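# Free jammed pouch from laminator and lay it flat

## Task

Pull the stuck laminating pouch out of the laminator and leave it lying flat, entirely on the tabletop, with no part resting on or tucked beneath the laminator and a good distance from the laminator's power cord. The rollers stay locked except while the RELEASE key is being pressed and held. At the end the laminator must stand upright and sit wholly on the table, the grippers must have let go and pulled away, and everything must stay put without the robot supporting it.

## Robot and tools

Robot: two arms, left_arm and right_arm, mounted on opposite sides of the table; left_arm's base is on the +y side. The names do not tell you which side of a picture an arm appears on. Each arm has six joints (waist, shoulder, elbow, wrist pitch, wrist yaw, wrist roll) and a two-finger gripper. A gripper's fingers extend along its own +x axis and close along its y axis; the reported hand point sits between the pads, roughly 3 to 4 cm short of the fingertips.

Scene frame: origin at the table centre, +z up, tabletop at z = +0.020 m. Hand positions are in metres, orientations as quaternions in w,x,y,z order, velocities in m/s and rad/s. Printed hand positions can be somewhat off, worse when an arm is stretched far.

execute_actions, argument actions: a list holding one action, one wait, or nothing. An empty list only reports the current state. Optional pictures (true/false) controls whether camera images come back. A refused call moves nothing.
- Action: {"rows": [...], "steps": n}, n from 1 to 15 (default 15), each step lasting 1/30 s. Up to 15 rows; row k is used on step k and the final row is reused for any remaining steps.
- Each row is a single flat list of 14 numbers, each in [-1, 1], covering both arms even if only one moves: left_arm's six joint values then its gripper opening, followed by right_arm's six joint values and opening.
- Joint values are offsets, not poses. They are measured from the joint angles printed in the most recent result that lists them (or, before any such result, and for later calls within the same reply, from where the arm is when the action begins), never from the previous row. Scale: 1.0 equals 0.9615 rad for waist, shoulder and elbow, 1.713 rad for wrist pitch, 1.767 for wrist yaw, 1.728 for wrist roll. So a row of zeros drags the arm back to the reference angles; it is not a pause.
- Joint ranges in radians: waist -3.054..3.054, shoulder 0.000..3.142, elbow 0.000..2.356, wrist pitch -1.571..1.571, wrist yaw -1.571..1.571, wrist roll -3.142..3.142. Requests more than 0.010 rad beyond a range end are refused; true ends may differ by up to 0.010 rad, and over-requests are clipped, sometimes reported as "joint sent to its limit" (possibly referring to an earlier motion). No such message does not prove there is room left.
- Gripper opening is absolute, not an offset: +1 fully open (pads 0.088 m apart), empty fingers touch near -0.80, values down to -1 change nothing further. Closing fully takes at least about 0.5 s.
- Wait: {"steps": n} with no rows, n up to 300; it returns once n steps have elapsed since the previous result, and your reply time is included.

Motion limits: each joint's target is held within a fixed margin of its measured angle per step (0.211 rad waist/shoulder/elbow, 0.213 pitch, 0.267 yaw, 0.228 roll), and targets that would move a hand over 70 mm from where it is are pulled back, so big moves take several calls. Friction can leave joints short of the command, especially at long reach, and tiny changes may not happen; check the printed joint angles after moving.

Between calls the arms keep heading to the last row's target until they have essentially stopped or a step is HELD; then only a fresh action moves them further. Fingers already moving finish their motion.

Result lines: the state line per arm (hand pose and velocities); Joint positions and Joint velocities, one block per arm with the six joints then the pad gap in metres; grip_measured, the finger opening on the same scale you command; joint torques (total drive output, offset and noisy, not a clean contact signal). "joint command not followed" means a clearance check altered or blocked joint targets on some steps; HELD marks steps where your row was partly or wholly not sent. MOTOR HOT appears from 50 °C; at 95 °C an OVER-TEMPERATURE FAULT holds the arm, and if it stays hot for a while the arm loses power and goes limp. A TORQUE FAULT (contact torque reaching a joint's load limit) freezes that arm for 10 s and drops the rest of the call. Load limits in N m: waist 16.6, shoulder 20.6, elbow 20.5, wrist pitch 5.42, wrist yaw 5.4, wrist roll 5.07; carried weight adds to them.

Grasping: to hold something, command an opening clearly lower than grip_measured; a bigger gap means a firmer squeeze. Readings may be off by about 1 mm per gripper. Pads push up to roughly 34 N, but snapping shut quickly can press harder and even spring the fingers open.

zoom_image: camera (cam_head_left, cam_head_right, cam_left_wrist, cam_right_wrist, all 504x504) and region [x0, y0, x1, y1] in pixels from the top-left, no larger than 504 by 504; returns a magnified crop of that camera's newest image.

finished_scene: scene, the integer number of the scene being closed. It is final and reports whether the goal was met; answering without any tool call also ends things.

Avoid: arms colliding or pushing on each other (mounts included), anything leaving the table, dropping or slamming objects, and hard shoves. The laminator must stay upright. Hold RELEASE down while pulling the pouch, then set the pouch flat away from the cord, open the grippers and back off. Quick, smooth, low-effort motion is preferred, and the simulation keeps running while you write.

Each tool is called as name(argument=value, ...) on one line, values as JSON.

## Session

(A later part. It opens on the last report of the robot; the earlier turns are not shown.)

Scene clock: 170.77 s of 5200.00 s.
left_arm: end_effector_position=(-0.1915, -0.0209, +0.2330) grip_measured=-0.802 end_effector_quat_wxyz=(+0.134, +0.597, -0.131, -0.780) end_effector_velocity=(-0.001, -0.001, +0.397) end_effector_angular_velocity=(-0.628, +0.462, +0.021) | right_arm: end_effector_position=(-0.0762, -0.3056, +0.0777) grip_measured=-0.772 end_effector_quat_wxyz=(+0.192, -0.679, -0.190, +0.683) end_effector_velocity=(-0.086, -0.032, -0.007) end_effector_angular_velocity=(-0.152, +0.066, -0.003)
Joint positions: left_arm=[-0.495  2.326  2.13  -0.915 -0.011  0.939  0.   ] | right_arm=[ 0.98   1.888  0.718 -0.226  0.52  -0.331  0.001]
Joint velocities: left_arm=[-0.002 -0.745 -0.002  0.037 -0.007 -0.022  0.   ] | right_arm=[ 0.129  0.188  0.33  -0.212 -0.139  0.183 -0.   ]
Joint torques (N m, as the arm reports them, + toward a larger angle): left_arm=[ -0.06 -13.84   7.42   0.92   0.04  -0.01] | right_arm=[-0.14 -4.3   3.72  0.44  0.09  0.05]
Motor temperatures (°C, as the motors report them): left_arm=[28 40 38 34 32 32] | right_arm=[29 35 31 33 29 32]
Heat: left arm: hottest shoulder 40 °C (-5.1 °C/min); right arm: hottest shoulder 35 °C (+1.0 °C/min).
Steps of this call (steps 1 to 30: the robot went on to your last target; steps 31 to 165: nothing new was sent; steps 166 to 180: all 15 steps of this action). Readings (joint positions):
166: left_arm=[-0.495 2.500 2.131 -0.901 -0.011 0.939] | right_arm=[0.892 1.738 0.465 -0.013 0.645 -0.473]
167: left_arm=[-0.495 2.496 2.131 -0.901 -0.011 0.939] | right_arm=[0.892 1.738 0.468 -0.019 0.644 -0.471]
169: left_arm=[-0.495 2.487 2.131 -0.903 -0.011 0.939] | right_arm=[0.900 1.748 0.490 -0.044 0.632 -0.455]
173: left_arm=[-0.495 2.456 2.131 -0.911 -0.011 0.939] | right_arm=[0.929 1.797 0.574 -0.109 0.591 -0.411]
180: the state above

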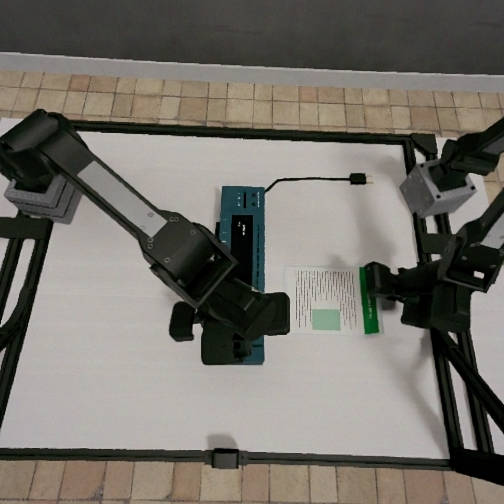

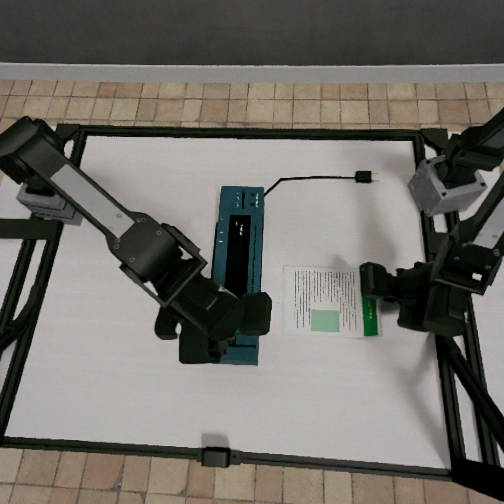

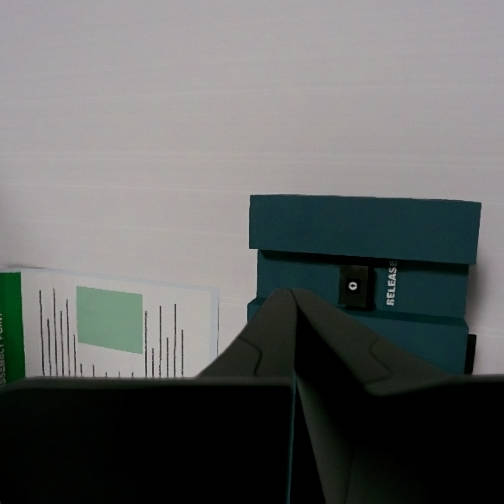

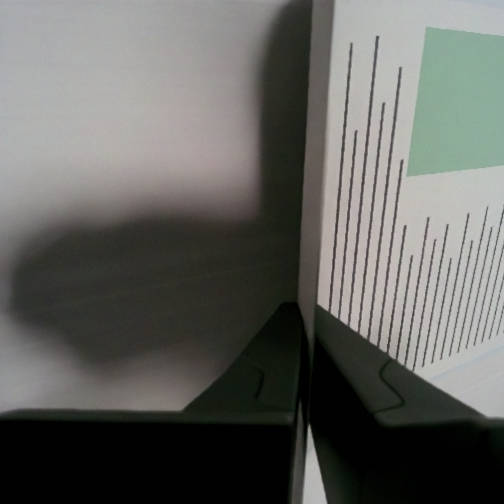

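execute_actions(actions=[{"rows":[[0,-0.15,-0.06,0,0,0,-0.9, 0.009,0.02,0.029,-0.014,-0.01,0.008,-0.8],[0,-0.22,-0.14,0,0,0,-0.9, 0.009,0.02,0.029,-0.014,-0.01,0.008,-0.72],[0,-0.29,-0.22,0,0,0,-0.9, 0.009,0.02,0.029,-0.014,-0.01,0.008,-0.65],[0,-0.36,-0.3,0,0,0,-0.9, 0.009,0.02,0.029,-0.014,-0.01,0.008,-0.58],[0,-0.43,-0.38,0,0,0,-0.9, 0.009,0.02,0.029,-0.014,-0.01,0.008,-0.5],[0,-0.5,-0.46,0,0,0,-0.9, 0.009,0.02,0.029,-0.014,-0.01,0.008,-0.42],[0,-0.57,-0.54,0,0,0,-0.9, 0.009,0.02,0.029,-0.014,-0.01,0.008,-0.34],[0,-0.64,-0.62,0,0,0,-0.9, 0.009,0.02,0.029,-0.014,-0.01,0.008,-0.26],[0,-0.71,-0.7,0,0,0,-0.9, 0.009,0.02,0.029,-0.014,-0.01,0.008,-0.18],[0,-0.78,-0.78,0,0,0,-0.9, 0.009,0.02,0.029,-0.014,-0.01,0.008,-0.1],[0,-0.85,-0.86,0,0,0,-0.9, 0.009,0.02,0.029,-0.014,-0.01,0.008,0],[0,-0.92,-0.94,0,0,0,-0.9, 0.009,0.02,0.029,-0.014,-0.01,0.008,0.1],[0,-1,-1,0,0,0,-0.9, 0.009,0.02,0.029,-0.014,-0.01,0.008,0.2]],"steps":15}], pictures=false)

execute_actions(actions=[{"steps":15}])

Scene clock: 177.80 s of 5200.00 s.
left_arm: end_effector_position=(-0.0731, +0.1414, +0.3204) grip_measured=-0.802 end_effector_quat_wxyz=(+0.147, +0.583, -0.144, -0.786) end_effector_velocity=(+0.262, +0.362, -0.065) end_effector_angular_velocity=(+0.102, -0.062, +0.000) | right_arm: end_effector_position=(-0.0798, -0.3088, +0.0764) grip_measured=+0.110 end_effector_quat_wxyz=(+0.186, -0.682, -0.182, +0.684) end_effector_velocity=(+0.000, +0.002, +0.003) end_effector_angular_velocity=(+0.008, -0.003, +0.003)
Joint positions: left_arm=[-0.495  1.463  1.315 -0.915 -0.011  0.939  0.   ] | right_arm=[ 0.987  1.899  0.738 -0.248  0.504 -0.318  0.044]
Joint velocities: left_arm=[-0.002 -1.619 -1.643 -0.095  0.007 -0.007  0.   ] | right_arm=[-0.002 -0.007  0.002 -0.007  0.007 -0.007  0.056]
Joint torques (N m, as the arm reports them, + toward a larger angle): left_arm=[-0.06 -3.93  5.47  1.12  0.04 -0.02] | right_arm=[ 0.15 -4.36  4.15  0.7   0.26  0.02]
Motor temperatures (°C, as the motors report them): left_arm=[28 41 38 34 32 32] | right_arm=[29 34 32 33 29 32]
Heat: left arm: hottest shoulder 41 °C (-3.0 °C/min); right arm: hottest shoulder 34 °C (+0.0 °C/min).
From where the robot then was, a joint's target lay farther than a number of 1.0 reaches, so one or more steps of this call were cut to that.
Steps of this call (steps 1 to 30: the robot went on to your last target; steps 31 to 196: nothing new was sent; steps 197 to 211: all 15 steps of this action). Readings (joint positions):
197: left_arm=[-0.495 2.246 2.125 -0.910 -0.011 0.939] | right_arm=[0.986 1.898 0.738 -0.248 0.510 -0.318]
198: left_arm=[-0.495 2.225 2.096 -0.907 -0.011 0.939] | right_arm=[0.986 1.898 0.738 -0.248 0.510 -0.318]
200: left_arm=[-0.495 2.142 1.985 -0.911 -0.011 0.939] | right_arm=[0.986 1.898 0.738 -0.248 0.506 -0.318]
204: left_arm=[-0.495 1.909 1.732 -0.915 -0.011 0.939] | right_arm=[0.987 1.899 0.738 -0.248 0.504 -0.318]
211: the state above

Scene clock: 178.30 s of 5200.00 s.
left_arm: end_effector_position=(-0.0545, +0.1670, +0.3008) grip_measured=-0.802 end_effector_quat_wxyz=(+0.135, +0.596, -0.132, -0.781) end_effector_velocity=(+0.000, +0.002, -0.001) end_effector_angular_velocity=(+0.008, -0.002, +0.016) | right_arm: end_effector_position=(-0.0798, -0.3087, +0.0764) grip_measured=+0.200 end_effector_quat_wxyz=(+0.186, -0.682, -0.183, +0.684) end_effector_velocity=(+0.005, -0.002, -0.002) end_effector_angular_velocity=(-0.014, -0.027, +0.005)
Joint positions: left_arm=[-0.495  1.372  1.179 -0.916 -0.011  0.939  0.   ] | right_arm=[ 0.987  1.899  0.738 -0.248  0.504 -0.318  0.049]
Joint velocities: left_arm=[-0.007 -0.002 -0.002 -0.007 -0.007 -0.022  0.   ] | right_arm=[-0.002  0.002 -0.002 -0.022 -0.007 -0.007 -0.   ]
Joint torques (N m, as the arm reports them, + toward a larger angle): left_arm=[-0.06 -6.19  6.05  1.    0.03 -0.02] | right_arm=[ 0.14 -4.35  4.14  0.69  0.26  0.02]
Motor temperatures (°C, as the motors report them): left_arm=[28 41 38 34 32 32] | right_arm=[29 34 32 33 29 32]
Heat: left arm: hottest shoulder 41 °C (-3.0 °C/min); right arm: hottest shoulder 34 °C (+0.0 °C/min).
Steps of this call (steps 1 to 15: the robot went on to your last target). Readings (joint positions):
1: left_arm=[-0.495 1.418 1.270 -0.919 -0.011 0.939] | right_arm=[0.987 1.899 0.738 -0.248 0.504 -0.318]
2: left_arm=[-0.495 1.390 1.240 -0.921 -0.011 0.939] | right_arm=[0.987 1.899 0.738 -0.248 0.504 -0.318]
4: left_arm=[-0.495 1.372 1.206 -0.918 -0.011 0.939] | right_arm=[0.987 1.899 0.738 -0.248 0.504 -0.318]
8: left_arm=[-0.495 1.372 1.180 -0.917 -0.011 0.939] | right_arm=[0.987 1.899 0.738 -0.248 0.504 -0.318]
15: the state above

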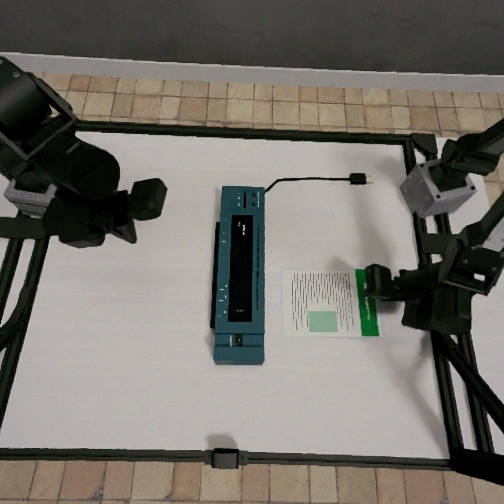

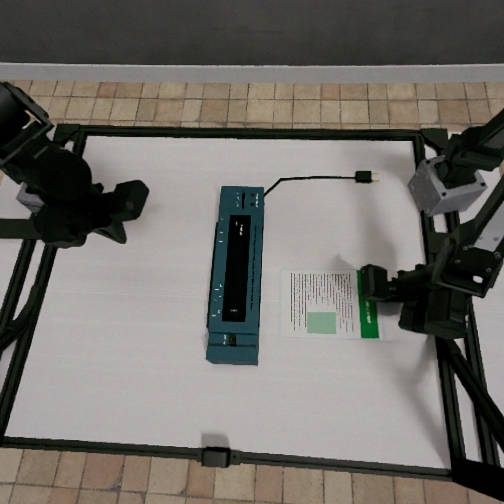

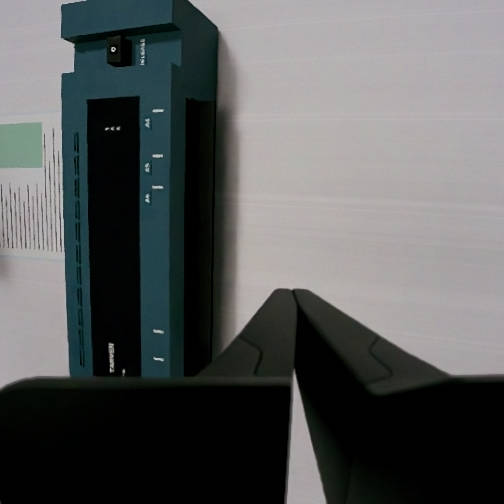

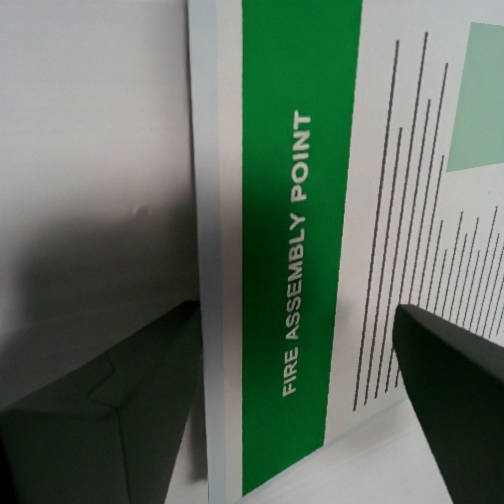

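execute_actions(actions=[{"rows":[[0,0,0,0,0,0,-0.9, 0.015,0,0,0,0,0,0.3],[0,0,0,0,0,0,-0.9, 0.03,0,0,0,0,0,0.35],[0,0,0,0,0,0,-0.9, 0.045,0,0,0,0,0,0.35],[0,0,0,0,0,0,-0.9, 0.06,-0.01,0,0,0,0,0.35],[0,0,0,0,0,0,-0.9, 0.06,-0.02,0,0,0,0,0.35],[0,0,0,0,0,0,-0.9, 0.06,-0.03,0,0,0,0,0.35],[0,0,0,0,0,0,-0.9, 0.06,-0.05,0,0,0,0,0.35],[0,0,0,0,0,0,-0.9, 0.06,-0.08,0,0,0,0,0.35],[0,0,0,0,0,0,-0.9, 0.06,-0.12,0,0,0,0,0.35],[0,0,0,0,0,0,-0.9, 0.06,-0.17,0,0,0,0,0.35],[0,0,0,0,0,0,-0.9, 0.06,-0.23,0,0,0,0,0.35],[0,0,0,0,0,0,-0.9, 0.06,-0.3,0,0,0,0,0.35],[0,0,0,0,0,0,-0.9, 0.06,-0.37,0,-0.03,0,0,0.35],[0,0,0,0,0,0,-0.9, 0.06,-0.44,0,-0.06,0,0,0.35],[0,0,0,0,0,0,-0.9, 0.06,-0.55,0,-0.12,0,0,0.35]],"steps":15}], pictures=false)

execute_actions(actions=[{"steps":20}])

Scene clock: 184.83 s of 5200.00 s.
left_arm: end_effector_position=(-0.0545, +0.1670, +0.3008) grip_measured=-0.802 end_effector_quat_wxyz=(+0.135, +0.596, -0.132, -0.781) end_effector_velocity=(+0.001, +0.001, -0.001) end_effector_angular_velocity=(+0.004, -0.007, +0.007) | right_arm: end_effector_position=(-0.1074, -0.3191, +0.1674) grip_measured=+0.349 end_effector_quat_wxyz=(+0.210, -0.579, -0.199, +0.762) end_effector_velocity=(+0.167, -0.040, +0.455) end_effector_angular_velocity=(+0.080, +0.344, +0.023)
Joint positions: left_arm=[-0.495  1.372  1.179 -0.916 -0.011  0.939  0.   ] | right_arm=[ 1.043  1.562  0.739 -0.327  0.503 -0.318  0.056]
Joint velocities: left_arm=[-0.002 -0.002 -0.002 -0.007 -0.007 -0.007  0.   ] | right_arm=[ 0.002 -1.976  0.066 -1.678 -0.007 -0.022  0.   ]
Joint torques (N m, as the arm reports them, + toward a larger angle): left_arm=[-0.07 -5.37  7.41  0.94  0.03 -0.02] | right_arm=[ 0.1  -4.74  4.45  0.54  0.31  0.  ]
Motor temperatures (°C, as the motors report them): left_arm=[28 41 38 34 32 32] | right_arm=[29 34 32 32 29 32]
Heat: left arm: hottest shoulder 41 °C (-2.0 °C/min); right arm: hottest shoulder 34 °C (+0.0 °C/min).
Steps of this call (steps 1 to 15: the robot went on to your last target; steps 16 to 90: nothing new was sent; then 3.03 s passed at rest; steps 91 to 105: all 15 steps of this action). Readings (joint positions):
91: left_arm=[-0.495 1.372 1.179 -0.916 -0.011 0.939] | right_arm=[0.988 1.899 0.738 -0.248 0.504 -0.318]
92: left_arm=[-0.495 1.372 1.179 -0.916 -0.011 0.939] | right_arm=[0.992 1.899 0.738 -0.248 0.504 -0.318]
94: left_arm=[-0.495 1.372 1.179 -0.916 -0.011 0.939] | right_arm=[1.011 1.899 0.738 -0.248 0.504 -0.318]
98: left_arm=[-0.495 1.372 1.179 -0.916 -0.011 0.939] | right_arm=[1.041 1.875 0.738 -0.248 0.503 -0.318]
105: the state above

Scene clock: 185.50 s of 5200.00 s.
left_arm: end_effector_position=(-0.0545, +0.1670, +0.3008) grip_measured=-0.802 end_effector_quat_wxyz=(+0.135, +0.596, -0.132, -0.781) end_effector_velocity=(-0.000, +0.003, -0.001) end_effector_angular_velocity=(+0.012, +0.004, +0.001) | right_arm: end_effector_position=(-0.0925, -0.3222, +0.2096) grip_measured=+0.350 end_effector_quat_wxyz=(+0.221, -0.554, -0.198, +0.778) end_effector_velocity=(+0.002, -0.002, -0.003) end_effector_angular_velocity=(-0.007, -0.015, +0.012)
Joint positions: left_arm=[-0.495  1.372  1.179 -0.916 -0.011  0.939  0.   ] | right_arm=[ 1.043  1.377  0.742 -0.452  0.505 -0.318  0.056]
Joint velocities: left_arm=[-0.002 -0.002 -0.002 -0.007  0.007 -0.007  0.   ] | right_arm=[ 0.002 -0.002 -0.007 -0.007 -0.007 -0.007 -0.   ]
Joint torques (N m, as the arm reports them, + toward a larger angle): left_arm=[-0.06 -5.37  7.41  0.94  0.03 -0.02] | right_arm=[ 0.14 -4.43  5.02  1.12  0.23  0.  ]
Motor temperatures (°C, as the motors report them): left_arm=[28 41 38 34 32 32] | right_arm=[29 34 32 32 29 32]
Heat: left arm: hottest shoulder 41 °C (-2.0 °C/min); right arm: hottest shoulder 34 °C (+0.0 °C/min).
Steps of this call (steps 1 to 20: the robot went on to your last target). Readings (joint positions):
1: left_arm=[-0.495 1.372 1.179 -0.916 -0.011 0.939] | right_arm=[1.043 1.499 0.740 -0.372 0.503 -0.318]
2: left_arm=[-0.495 1.372 1.179 -0.916 -0.011 0.939] | right_arm=[1.043 1.448 0.740 -0.401 0.505 -0.318]
4: left_arm=[-0.495 1.372 1.179 -0.916 -0.011 0.939] | right_arm=[1.043 1.394 0.742 -0.422 0.505 -0.318]
8: left_arm=[-0.495 1.372 1.179 -0.916 -0.011 0.939] | right_arm=[1.043 1.380 0.742 -0.448 0.505 -0.318]
20: the state above

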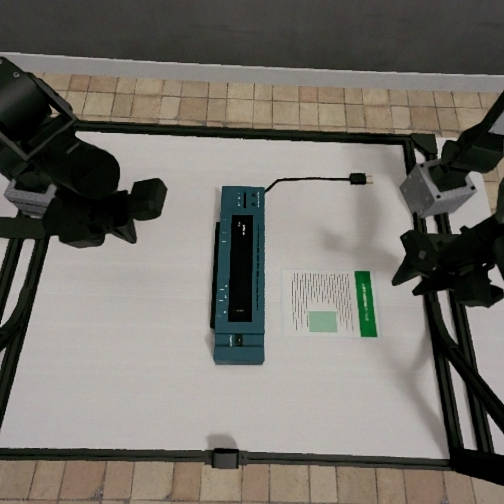

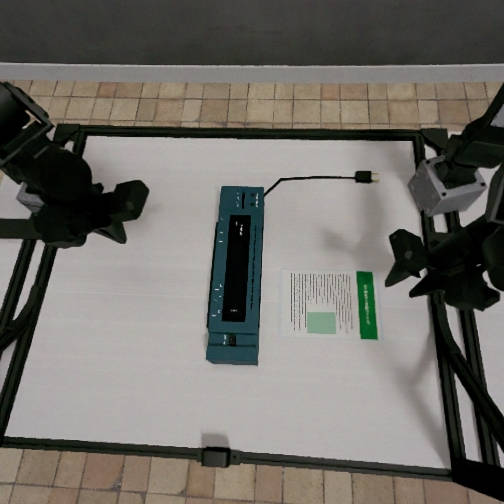

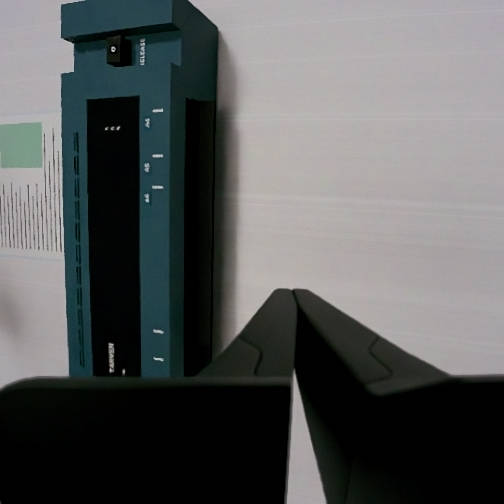

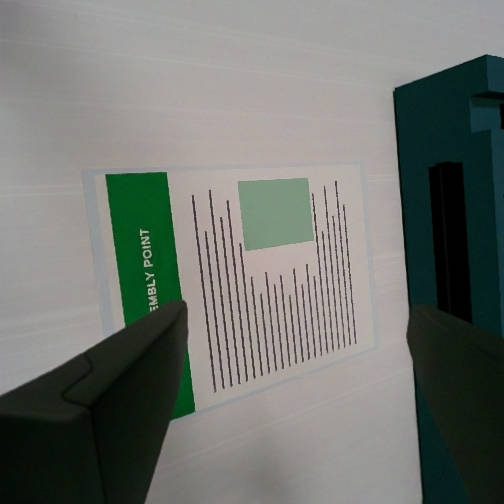

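execute_actions(actions=[{"rows":[[-0.3,-0.2,-0.1,0,0,0,-0.9, 0.35,-0.2,0,-0.1,0,0,0.35]],"steps":15}])

Scene clock: 187.23 s of 5200.00 s.
left_arm: end_effector_position=(-0.0953, +0.2483, +0.3246) grip_measured=-0.802 end_effector_quat_wxyz=(+0.050, +0.535, -0.239, -0.809) end_effector_velocity=(+0.002, +0.005, -0.003) end_effector_angular_velocity=(+0.015, -0.016, -0.017) | right_arm: end_effector_position=(-0.0928, -0.4155, +0.2429) grip_measured=+0.350 end_effector_quat_wxyz=(+0.091, -0.506, -0.284, +0.810) end_effector_velocity=(+0.004, -0.001, -0.002) end_effector_angular_velocity=(+0.005, -0.018, -0.002)
Joint positions: left_arm=[-0.779  1.181  1.095 -0.915 -0.008  0.938  0.   ] | right_arm=[ 1.376  1.19   0.744 -0.621  0.503 -0.316  0.056]
Joint velocities: left_arm=[-0.007 -0.002 -0.002 -0.022  0.007  0.007  0.   ] | right_arm=[ 0.007 -0.002 -0.002 -0.022  0.007  0.007  0.   ]
Joint torques (N m, as the arm reports them, + toward a larger angle): left_arm=[-0.4  -4.08  6.14  1.03 -0.11 -0.02] | right_arm=[ 0.24 -3.32  5.39  1.18  0.33 -0.08]
Motor temperatures (°C, as the motors report them): left_arm=[28 40 38 34 32 32] | right_arm=[29 34 32 32 29 32]
Heat: left arm: hottest shoulder 40 °C (-3.0 °C/min); right arm: hottest shoulder 34 °C (+0.0 °C/min).
Steps of this call (steps 1 to 15: the robot went on to your last target; steps 16 to 37: nothing new was sent; steps 38 to 52: all 15 steps of this action). Readings (joint positions):
38: left_arm=[-0.514 1.344 1.165 -0.903 -0.026 0.939] | right_arm=[1.066 1.349 0.742 -0.486 0.517 -0.317]
39: left_arm=[-0.567 1.310 1.139 -0.907 -0.026 0.939] | right_arm=[1.129 1.308 0.738 -0.547 0.511 -0.317]
41: left_arm=[-0.697 1.235 1.107 -0.923 -0.008 0.939] | right_arm=[1.261 1.230 0.737 -0.581 0.506 -0.316]
45: left_arm=[-0.778 1.181 1.103 -0.913 -0.005 0.938] | right_arm=[1.366 1.191 0.744 -0.616 0.501 -0.316]
52: the state above

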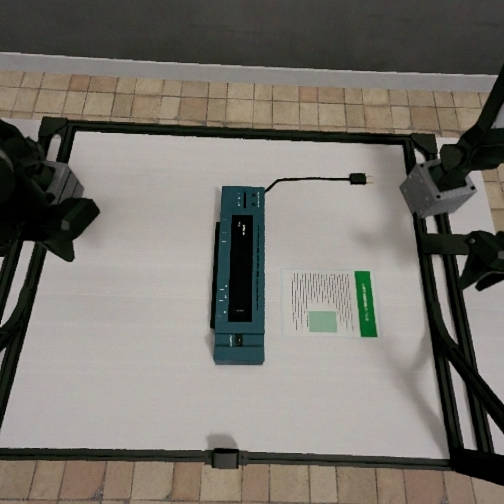

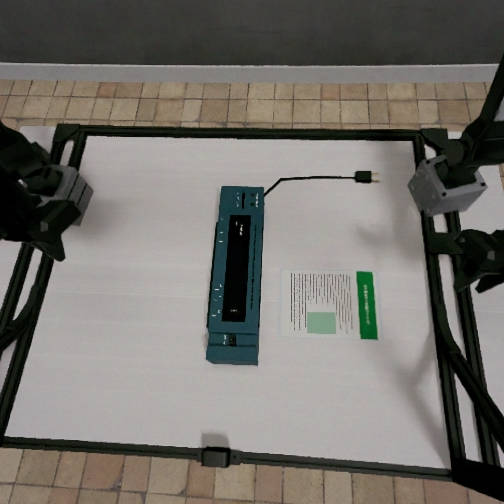

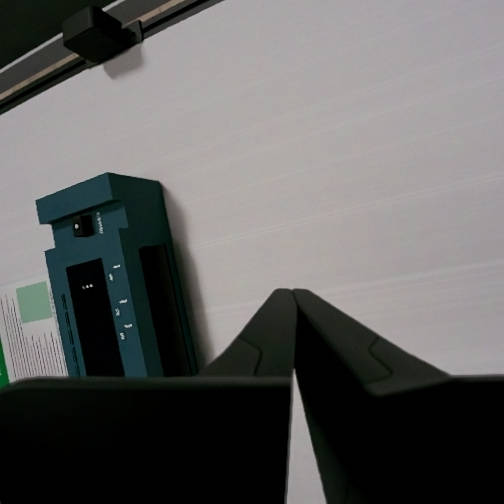

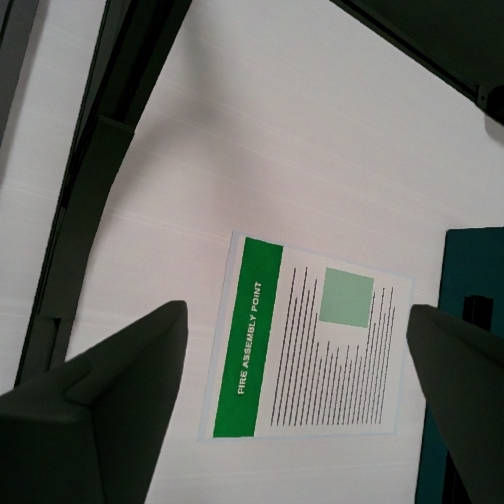

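finished_scene(scene=1)

The scene is finished: the task was done.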